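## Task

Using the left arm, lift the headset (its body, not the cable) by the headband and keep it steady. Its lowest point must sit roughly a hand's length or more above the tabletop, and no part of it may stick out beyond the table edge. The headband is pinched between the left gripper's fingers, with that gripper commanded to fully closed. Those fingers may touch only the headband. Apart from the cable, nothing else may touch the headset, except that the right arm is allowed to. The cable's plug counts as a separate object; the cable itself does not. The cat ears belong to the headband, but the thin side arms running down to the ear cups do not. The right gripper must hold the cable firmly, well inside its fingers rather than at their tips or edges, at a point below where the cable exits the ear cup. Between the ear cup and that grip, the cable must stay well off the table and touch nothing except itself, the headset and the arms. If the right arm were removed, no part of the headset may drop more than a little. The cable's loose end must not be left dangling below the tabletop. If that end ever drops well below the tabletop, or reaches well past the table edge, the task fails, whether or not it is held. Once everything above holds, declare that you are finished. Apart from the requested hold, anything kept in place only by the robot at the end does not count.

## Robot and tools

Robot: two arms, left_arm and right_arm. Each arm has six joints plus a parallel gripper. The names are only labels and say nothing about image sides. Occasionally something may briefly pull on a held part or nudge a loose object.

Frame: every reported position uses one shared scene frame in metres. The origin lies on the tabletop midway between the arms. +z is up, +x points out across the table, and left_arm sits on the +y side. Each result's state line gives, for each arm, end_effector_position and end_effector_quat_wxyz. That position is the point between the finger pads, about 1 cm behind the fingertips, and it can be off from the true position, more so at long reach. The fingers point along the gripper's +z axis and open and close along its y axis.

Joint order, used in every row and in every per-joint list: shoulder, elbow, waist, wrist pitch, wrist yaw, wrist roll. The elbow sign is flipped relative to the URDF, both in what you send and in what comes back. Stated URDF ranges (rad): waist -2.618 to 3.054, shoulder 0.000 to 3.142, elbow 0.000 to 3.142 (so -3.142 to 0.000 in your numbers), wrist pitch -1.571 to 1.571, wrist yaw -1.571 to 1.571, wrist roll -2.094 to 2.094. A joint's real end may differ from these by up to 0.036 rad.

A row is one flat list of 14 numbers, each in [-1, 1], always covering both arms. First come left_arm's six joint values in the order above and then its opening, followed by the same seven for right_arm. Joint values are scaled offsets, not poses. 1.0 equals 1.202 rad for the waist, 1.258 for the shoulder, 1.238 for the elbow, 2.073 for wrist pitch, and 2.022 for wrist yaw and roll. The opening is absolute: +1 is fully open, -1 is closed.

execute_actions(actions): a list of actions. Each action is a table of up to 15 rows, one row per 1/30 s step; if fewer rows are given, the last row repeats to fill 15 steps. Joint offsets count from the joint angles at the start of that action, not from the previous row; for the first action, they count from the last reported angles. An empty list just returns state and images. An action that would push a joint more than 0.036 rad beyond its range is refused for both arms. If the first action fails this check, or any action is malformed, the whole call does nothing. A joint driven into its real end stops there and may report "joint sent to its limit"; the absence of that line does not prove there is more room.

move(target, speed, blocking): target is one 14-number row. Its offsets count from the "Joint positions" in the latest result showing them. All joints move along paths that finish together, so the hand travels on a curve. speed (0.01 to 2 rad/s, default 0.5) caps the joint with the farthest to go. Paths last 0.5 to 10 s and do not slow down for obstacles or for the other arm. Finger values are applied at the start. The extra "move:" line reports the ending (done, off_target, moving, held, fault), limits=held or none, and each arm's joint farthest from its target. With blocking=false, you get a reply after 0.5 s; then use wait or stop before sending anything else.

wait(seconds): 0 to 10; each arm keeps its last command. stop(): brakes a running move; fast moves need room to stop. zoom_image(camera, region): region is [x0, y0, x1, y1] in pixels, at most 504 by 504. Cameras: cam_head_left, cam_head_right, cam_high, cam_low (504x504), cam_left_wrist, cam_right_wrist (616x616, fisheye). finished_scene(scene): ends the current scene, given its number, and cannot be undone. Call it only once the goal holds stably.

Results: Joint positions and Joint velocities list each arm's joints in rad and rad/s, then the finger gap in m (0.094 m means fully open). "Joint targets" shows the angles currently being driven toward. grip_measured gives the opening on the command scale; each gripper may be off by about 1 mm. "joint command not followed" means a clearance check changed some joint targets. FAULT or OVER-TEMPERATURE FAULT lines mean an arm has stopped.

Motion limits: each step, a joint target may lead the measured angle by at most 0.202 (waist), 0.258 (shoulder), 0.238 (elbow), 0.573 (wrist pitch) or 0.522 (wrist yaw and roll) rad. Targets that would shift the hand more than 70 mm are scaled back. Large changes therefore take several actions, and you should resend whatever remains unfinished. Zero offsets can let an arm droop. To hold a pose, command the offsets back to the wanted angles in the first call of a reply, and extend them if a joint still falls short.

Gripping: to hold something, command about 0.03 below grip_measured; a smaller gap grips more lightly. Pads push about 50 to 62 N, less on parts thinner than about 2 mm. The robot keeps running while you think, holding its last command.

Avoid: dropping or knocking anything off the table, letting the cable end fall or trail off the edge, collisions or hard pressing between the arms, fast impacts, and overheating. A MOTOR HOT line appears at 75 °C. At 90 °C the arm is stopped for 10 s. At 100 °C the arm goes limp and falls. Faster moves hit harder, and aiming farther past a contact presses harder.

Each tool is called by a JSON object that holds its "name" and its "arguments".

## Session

{"name": "execute_actions", "arguments": {"actions": []}}

Scene clock: 0.00 s.
left_arm: end_effector_position=(+0.4133, +0.5772, +0.0913) grip_measured=+1.000 end_effector_quat_wxyz=(+0.404, +0.051, +0.886, +0.222) | right_arm: end_effector_position=(+0.5405, -0.1049, +0.1607) grip_measured=+1.000 end_effector_quat_wxyz=(+0.251, +0.350, +0.700, +0.570)
Joint names: [shoulder, elbow, waist, wrist pitch, wrist yaw, wrist roll]
Joint positions: left_arm=[ 1.854 -1.039  0.512  0.195  0.139  0.658  0.094] | right_arm=[ 1.871 -0.984  0.297  0.628 -0.503  1.492  0.094]
Joint velocities: left_arm=[-0.007  0.007 -0.007 -0.081 -0.037  0.037  0.   ] | right_arm=[-0.012 -0.017 -0.002 -0.007 -0.022  0.007  0.   ]
Joint targets: left_arm=[1.841 -1.051 0.512 0.206 0.145 0.652] | right_arm=[1.859 -0.994 0.297 0.636 -0.504 1.485]

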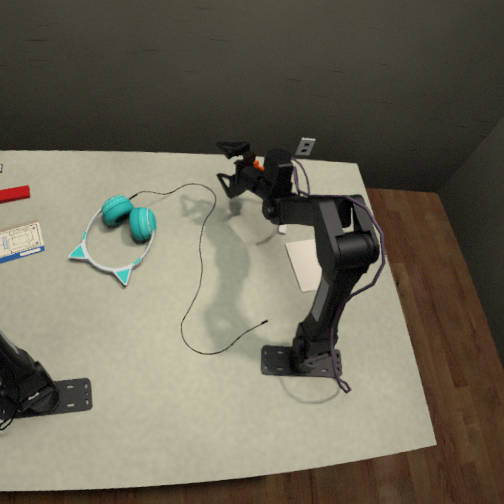

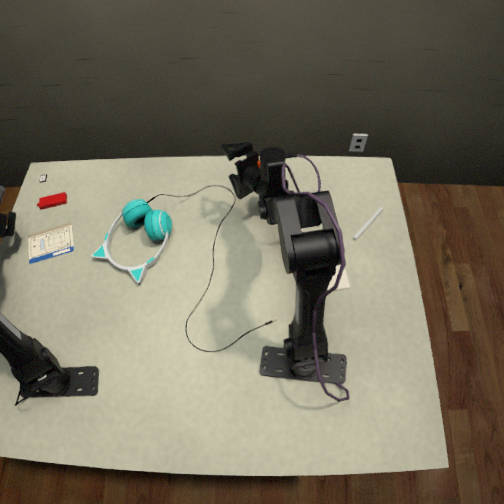

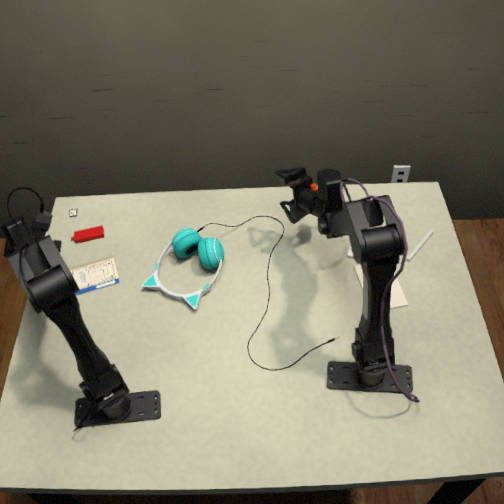

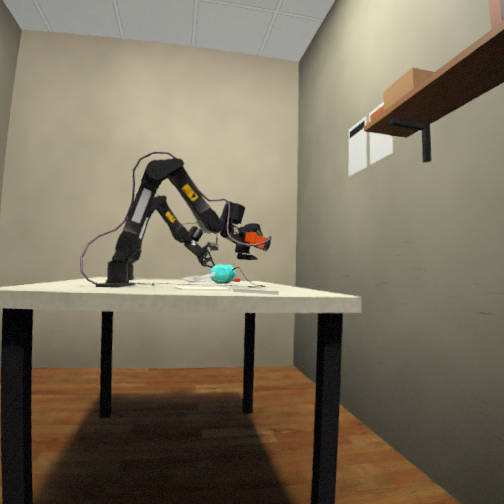

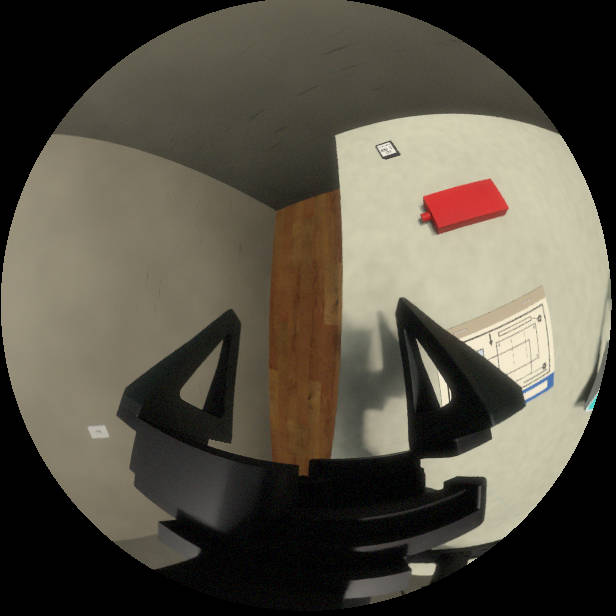

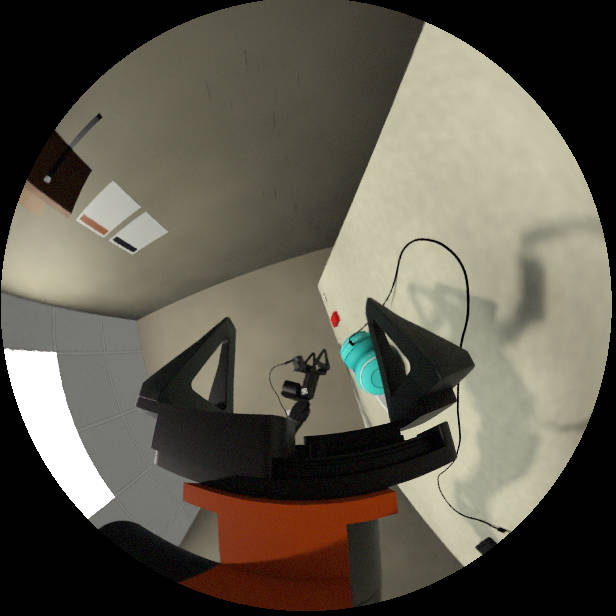

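{"name": "move", "arguments": {"target": [-0.12,-0.45,-0.82,-0.8,-0.069,-1.0,1,-0.2,0.43,-0.1,0.2,0.249,-0.738,1], "speed": 1}}

Scene clock: 10.63 s.
left_arm: end_effector_position=(+0.2687, +0.1944, +0.1508) grip_measured=+1.000 end_effector_quat_wxyz=(-0.019, -0.475, +0.880, +0.009) | right_arm: end_effector_position=(+0.4773, -0.2507, +0.1378) grip_measured=+1.000 end_effector_quat_wxyz=(+0.648, -0.024, +0.761, +0.026)
Joint names: [shoulder, elbow, waist, wrist pitch, wrist yaw, wrist roll]
Joint positions: left_arm=[ 1.73  -1.568 -0.467 -1.448  0.018 -1.354  0.094] | right_arm=[ 1.647 -0.462  0.186  1.025 -0.008  0.007  0.094]
Joint velocities: left_arm=[-0.022  0.002 -0.017  0.081 -0.051  0.037  0.   ] | right_arm=[-0.017  0.012 -0.012 -0.007 -0.022  0.022  0.   ]
Joint targets: left_arm=[1.703 -1.596 -0.473 -1.464 -0.001 -1.364] | right_arm=[1.619 -0.452 0.177 1.042 0.001 -0.001]
move: off_target (left_arm, right_arm); limits=none; left_arm: farthest joint: the elbow, 0.028 radians from its target (0.557 radians at the start); right_arm: farthest joint: the shoulder, 0.028 radians from its target (0.252 radians at the start)

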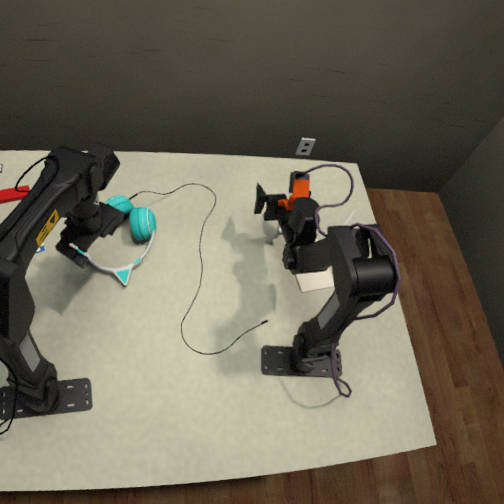

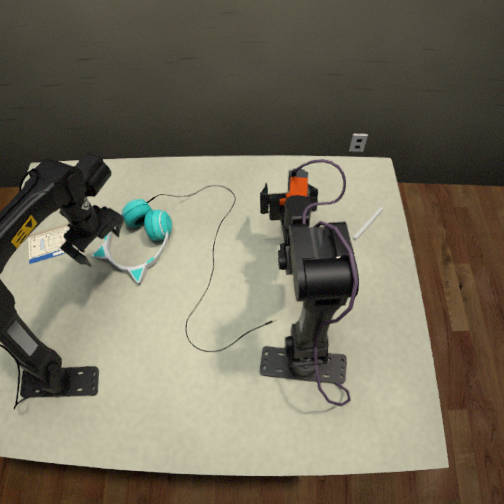

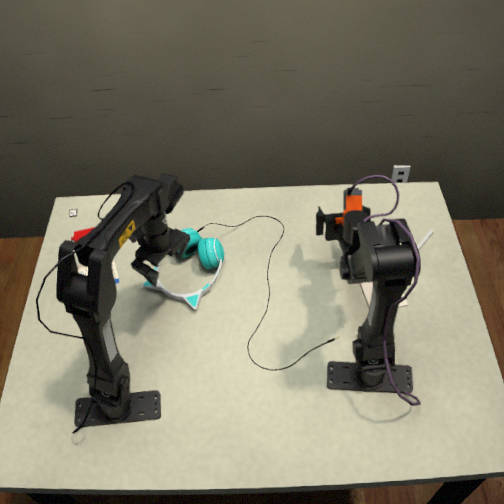

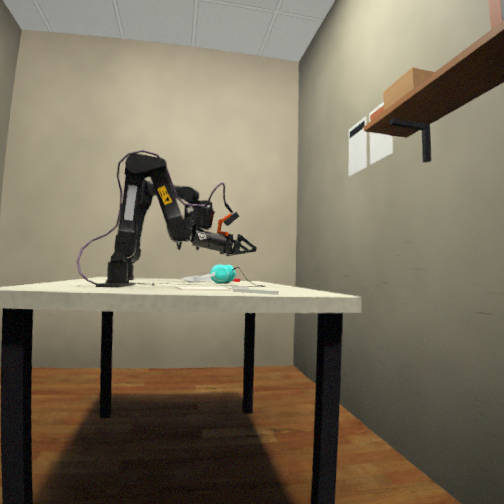

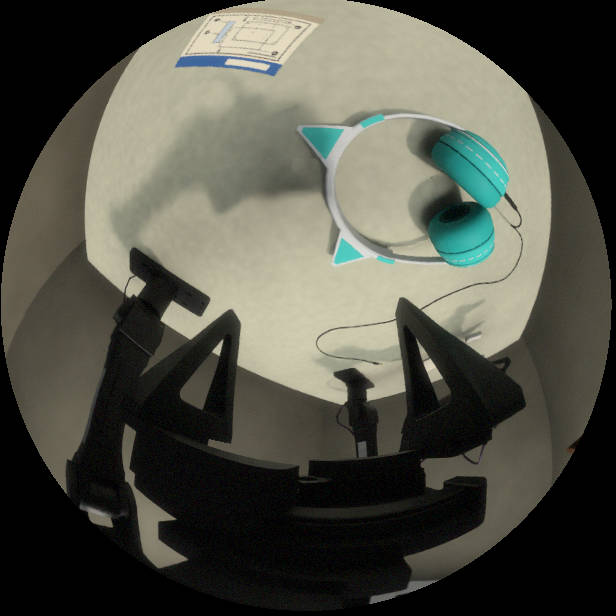

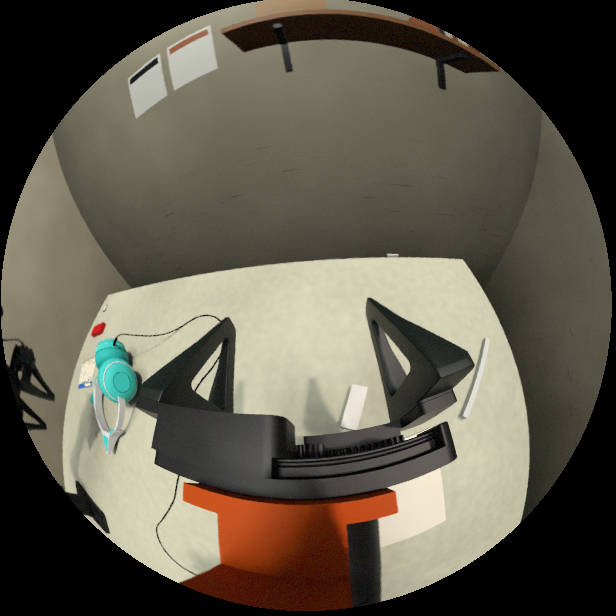

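{"name": "move", "arguments": {"target": [0.27,-0.14,0.2,0.1,0,0.1,1,0,0,0,0,0,0,1]}}

Scene clock: 16.30 s.
left_arm: end_effector_position=(+0.3670, +0.2531, +0.0700) grip_measured=+1.000 end_effector_quat_wxyz=(-0.028, -0.495, +0.869, +0.007) | right_arm: end_effector_position=(+0.4773, -0.2507, +0.1378) grip_measured=+1.000 end_effector_quat_wxyz=(+0.648, -0.024, +0.761, +0.026)
Joint names: [shoulder, elbow, waist, wrist pitch, wrist yaw, wrist roll]
Joint positions: left_arm=[ 2.075 -1.708 -0.229 -1.257  0.022 -1.161  0.094] | right_arm=[ 1.647 -0.462  0.186  1.025 -0.008  0.007  0.094]
Joint velocities: left_arm=[-0.002  0.012 -0.017  0.007 -0.051 -0.007  0.   ] | right_arm=[-0.002 -0.012 -0.012 -0.066 -0.037 -0.051  0.   ]
Joint targets: left_arm=[2.069 -1.741 -0.227 -1.241 0.018 -1.152] | right_arm=[1.647 -0.462 0.186 1.025 -0.008 0.007]
move: off_target (left_arm); limits=none; left_arm: farthest joint: the elbow, 0.033 radians from its target (0.173 radians at the start); right_arm: farthest joint: the waist, 0.000 radians from its target (0.000 radians at the start)

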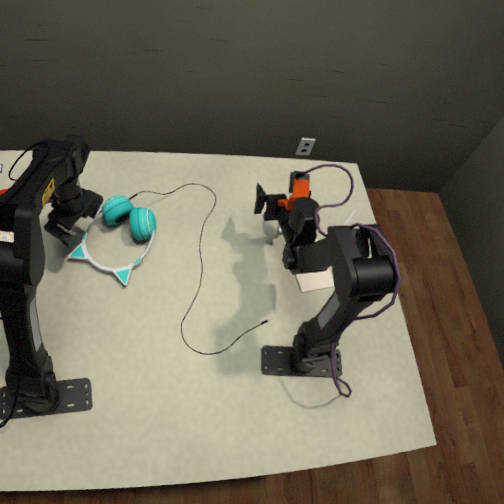

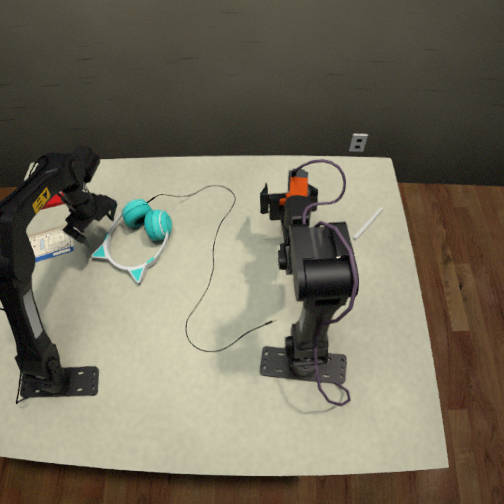

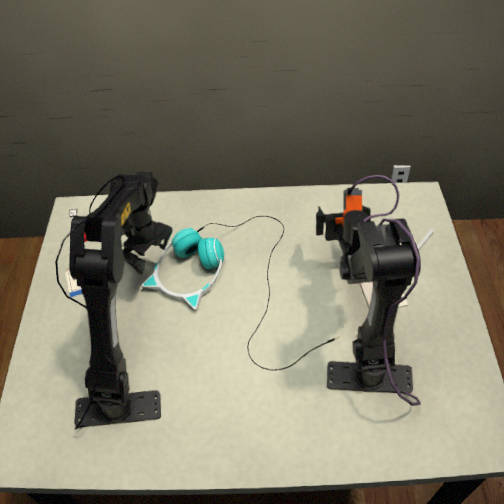

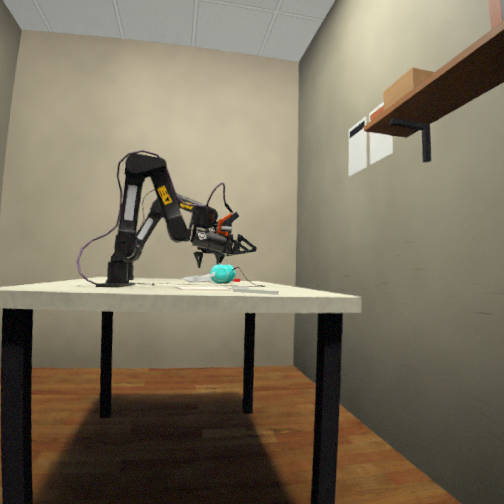

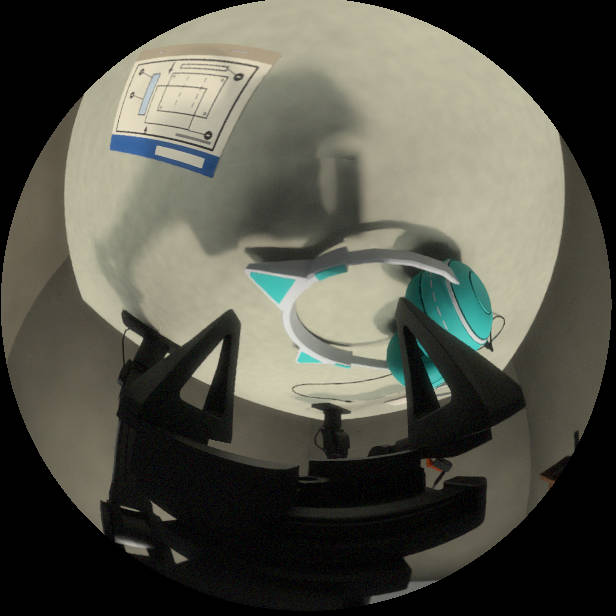

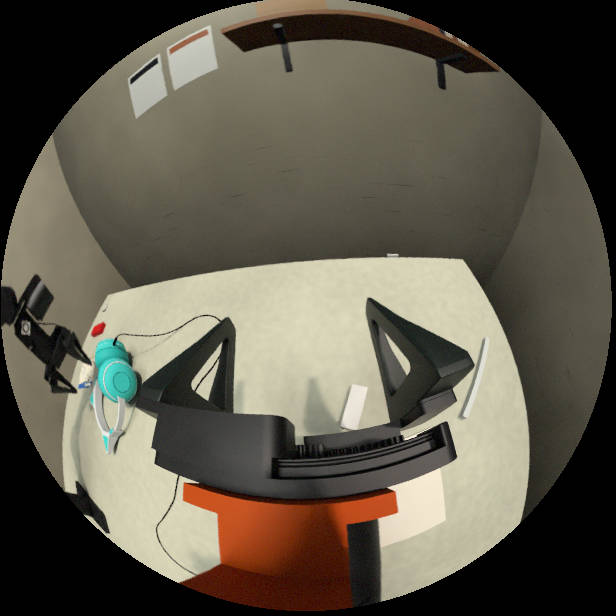

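{"name": "move", "arguments": {"target": [-0.06,0.09,-0.15,0.01,0,-0.08,0.6,0,0,0,0,0,0,1], "speed": 0.3}}

Scene clock: 21.37 s.
left_arm: end_effector_position=(+0.3278, +0.1939, +0.0623) grip_measured=+0.603 end_effector_quat_wxyz=(-0.045, -0.484, +0.874, +0.028) | right_arm: end_effector_position=(+0.4773, -0.2507, +0.1378) grip_measured=+1.000 end_effector_quat_wxyz=(+0.648, -0.024, +0.761, +0.026)
Joint names: [shoulder, elbow, waist, wrist pitch, wrist yaw, wrist roll]
Joint positions: left_arm=[ 2.03  -1.606 -0.405 -1.25   0.026 -1.313  0.075] | right_arm=[ 1.647 -0.462  0.186  1.025 -0.008  0.007  0.094]
Joint velocities: left_arm=[-0.007 -0.012 -0.017 -0.037  0.037 -0.007 -0.001] | right_arm=[-0.007  0.007  0.002 -0.037  0.007 -0.022  0.   ]
Joint targets: left_arm=[1.999 -1.596 -0.410 -1.236 0.022 -1.323] | right_arm=[1.647 -0.462 0.186 1.025 -0.008 0.007]
move: off_target (left_arm); limits=none; left_arm: farthest joint: the shoulder, 0.030 radians from its target (0.075 radians at the start); right_arm: farthest joint: the waist, 0.000 radians from its target (0.000 radians at the start)

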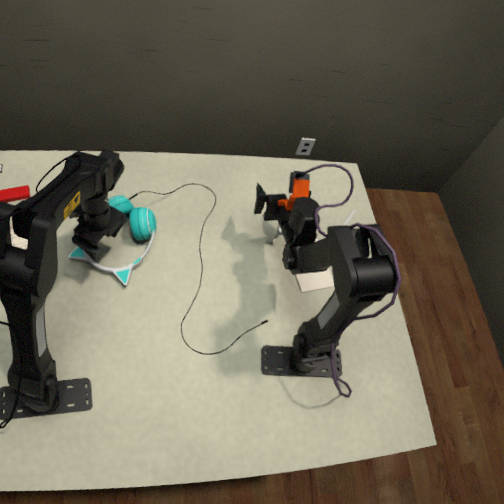

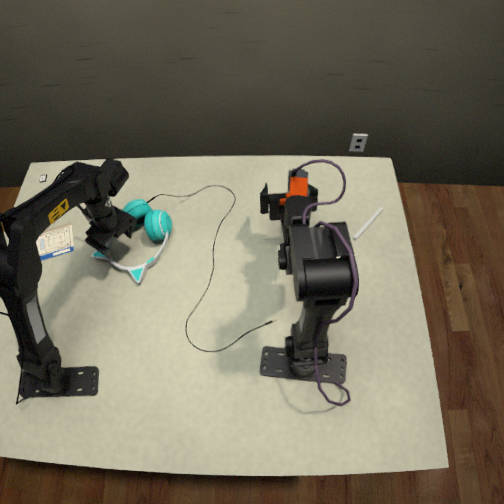

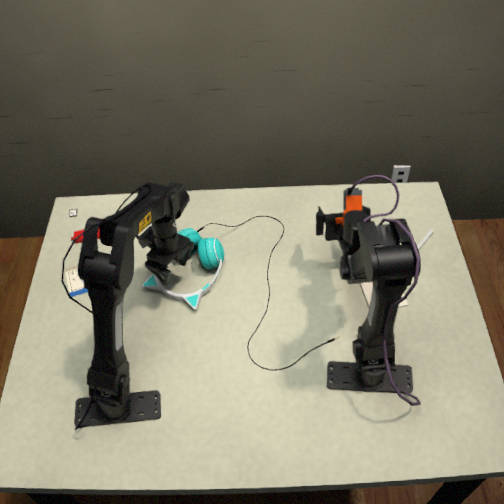

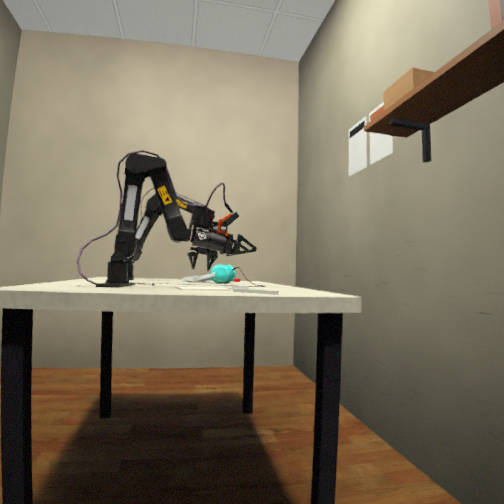

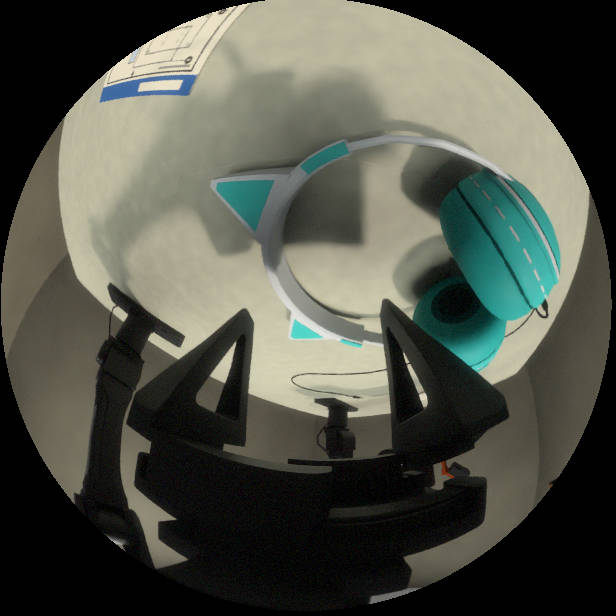

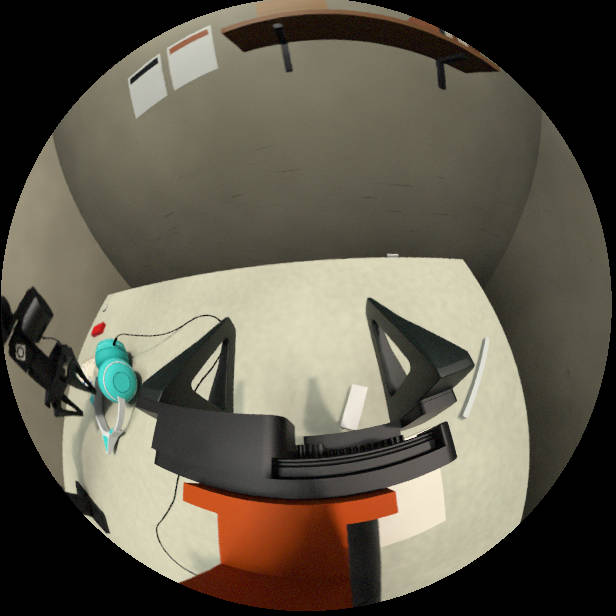

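{"name": "move", "arguments": {"target": [0,0.03,0.08,0,0,0.04,0.6,0,0,0,0,0,0,1], "speed": 0.2}}

{"name": "move", "arguments": {"target": [0.04,0.06,0,0.02,0,0,0.6,0,0,0,0,0,0,1], "speed": 0.2}}

Scene clock: 26.17 s.
left_arm: end_effector_position=(+0.3282, +0.2261, +0.0562) grip_measured=+0.603 end_effector_quat_wxyz=(-0.059, -0.491, +0.868, +0.032) | right_arm: end_effector_position=(+0.4773, -0.2507, +0.1378) grip_measured=+1.000 end_effector_quat_wxyz=(+0.648, -0.024, +0.761, +0.026)
Joint names: [shoulder, elbow, waist, wrist pitch, wrist yaw, wrist roll]
Joint positions: left_arm=[ 2.03  -1.578 -0.316 -1.25   0.029 -1.241  0.075] | right_arm=[ 1.647 -0.462  0.186  1.025 -0.008  0.007  0.094]
Joint velocities: left_arm=[-0.017 -0.002 -0.002  0.022  0.051  0.11   0.   ] | right_arm=[-0.027  0.007 -0.002  0.007  0.007 -0.022  0.   ]
Joint targets: left_arm=[2.030 -1.569 -0.309 -1.250 0.027 -1.232] | right_arm=[1.647 -0.462 0.186 1.025 -0.008 0.007]
move: done; limits=none; left_arm: farthest joint: the elbow, 0.009 radians from its target (0.037 radians at the start); right_arm: farthest joint: the waist, 0.000 radians from its target (0.000 radians at the start)

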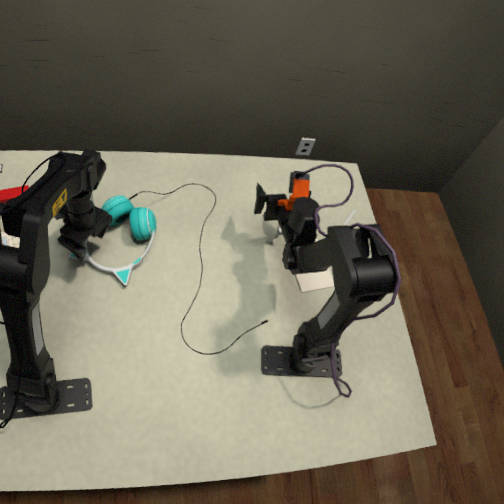

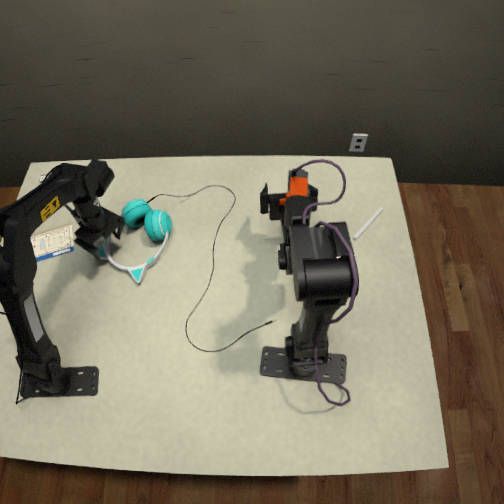

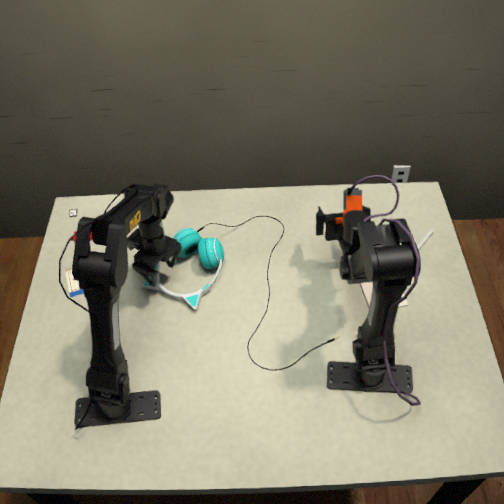

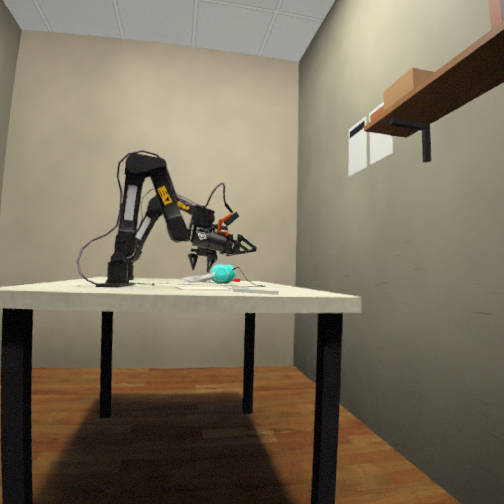

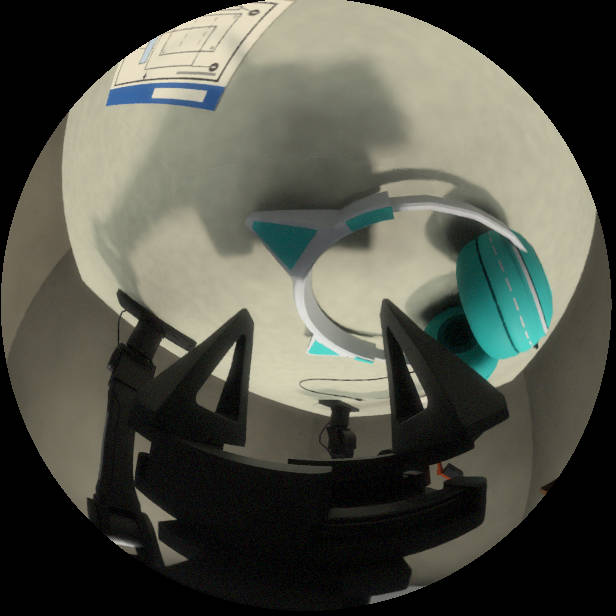

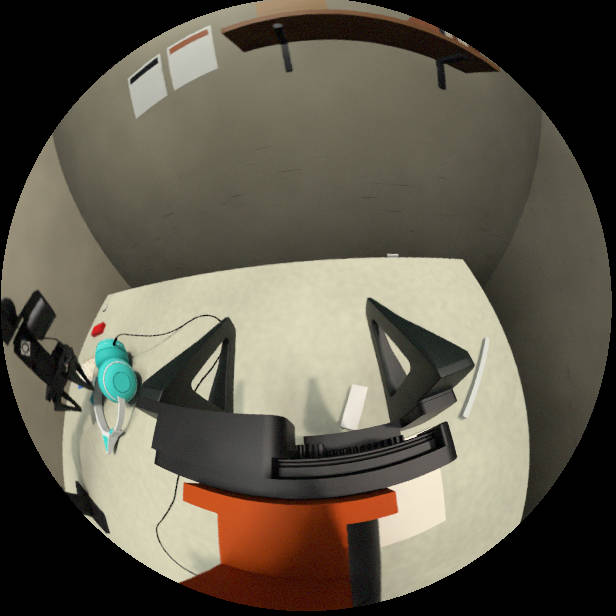

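Scene clock: 27.17 s.
left_arm: end_effector_position=(+0.3102, +0.2300, +0.0251) grip_measured=+0.603 end_effector_quat_wxyz=(-0.092, -0.490, +0.865, +0.062) | right_arm: end_effector_position=(+0.4773, -0.2507, +0.1378) grip_measured=+1.000 end_effector_quat_wxyz=(+0.648, -0.024, +0.761, +0.026)
Joint names: [shoulder, elbow, waist, wrist pitch, wrist yaw, wrist roll]
Joint positions: left_arm=[ 2.08  -1.51  -0.316 -1.221  0.029 -1.24   0.075] | right_arm=[ 1.647 -0.462  0.186  1.025 -0.008  0.007  0.094]
Joint velocities: left_arm=[ 0.007  0.012 -0.017 -0.037 -0.022  0.007  0.   ] | right_arm=[-0.022 -0.002  0.002 -0.007  0.037  0.007  0.   ]
Joint targets: left_arm=[2.080 -1.504 -0.316 -1.208 0.029 -1.240] | right_arm=[1.647 -0.462 0.186 1.025 -0.008 0.007]
move: done; limits=none; left_arm: farthest joint: the wrist pitch, 0.013 radians from its target (0.041 radians at the start); right_arm: farthest joint: the waist, 0.000 radians from its target (0.000 radians at the start)

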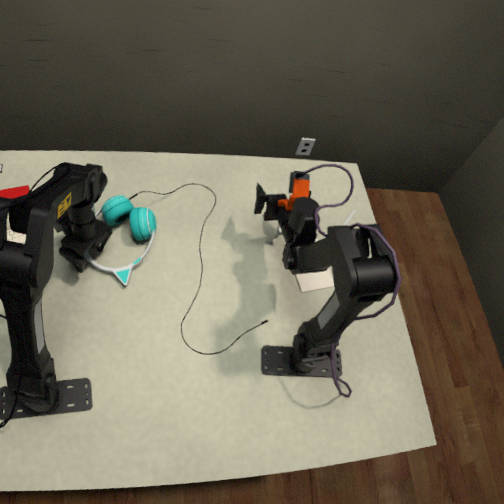

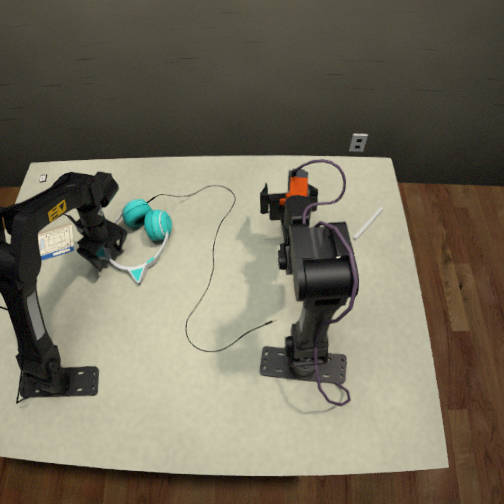

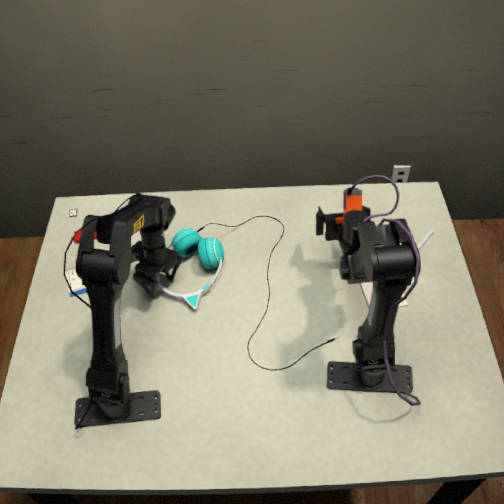

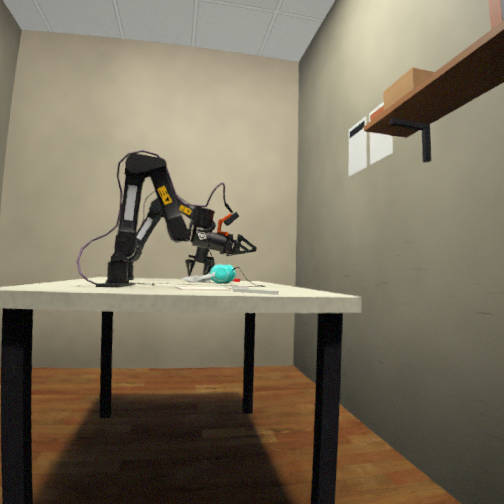

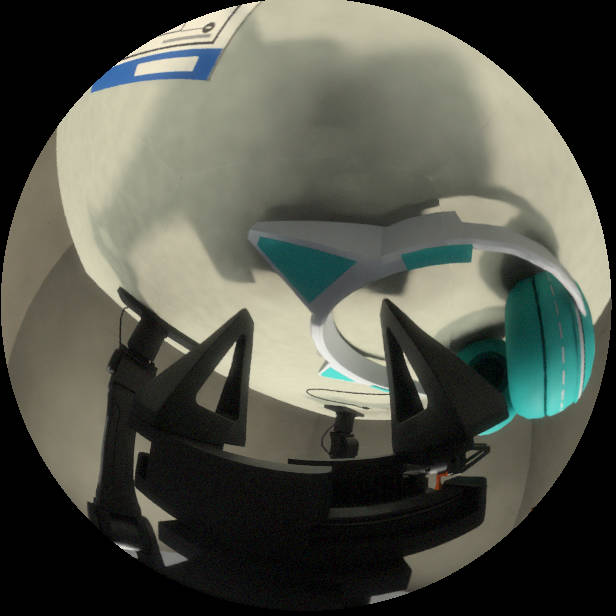

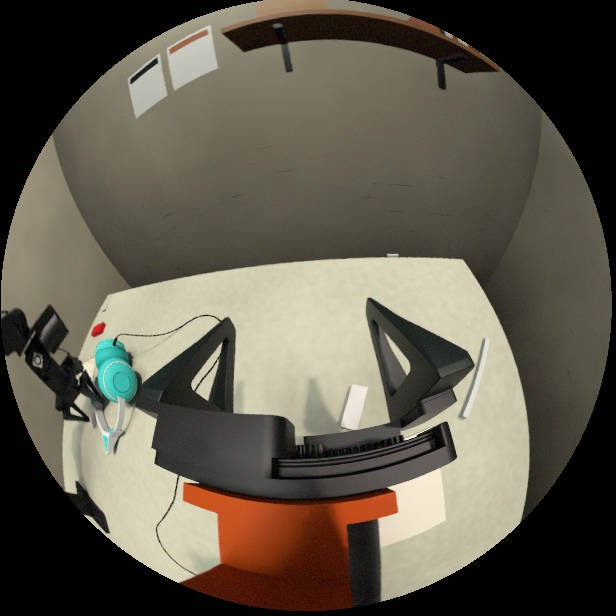

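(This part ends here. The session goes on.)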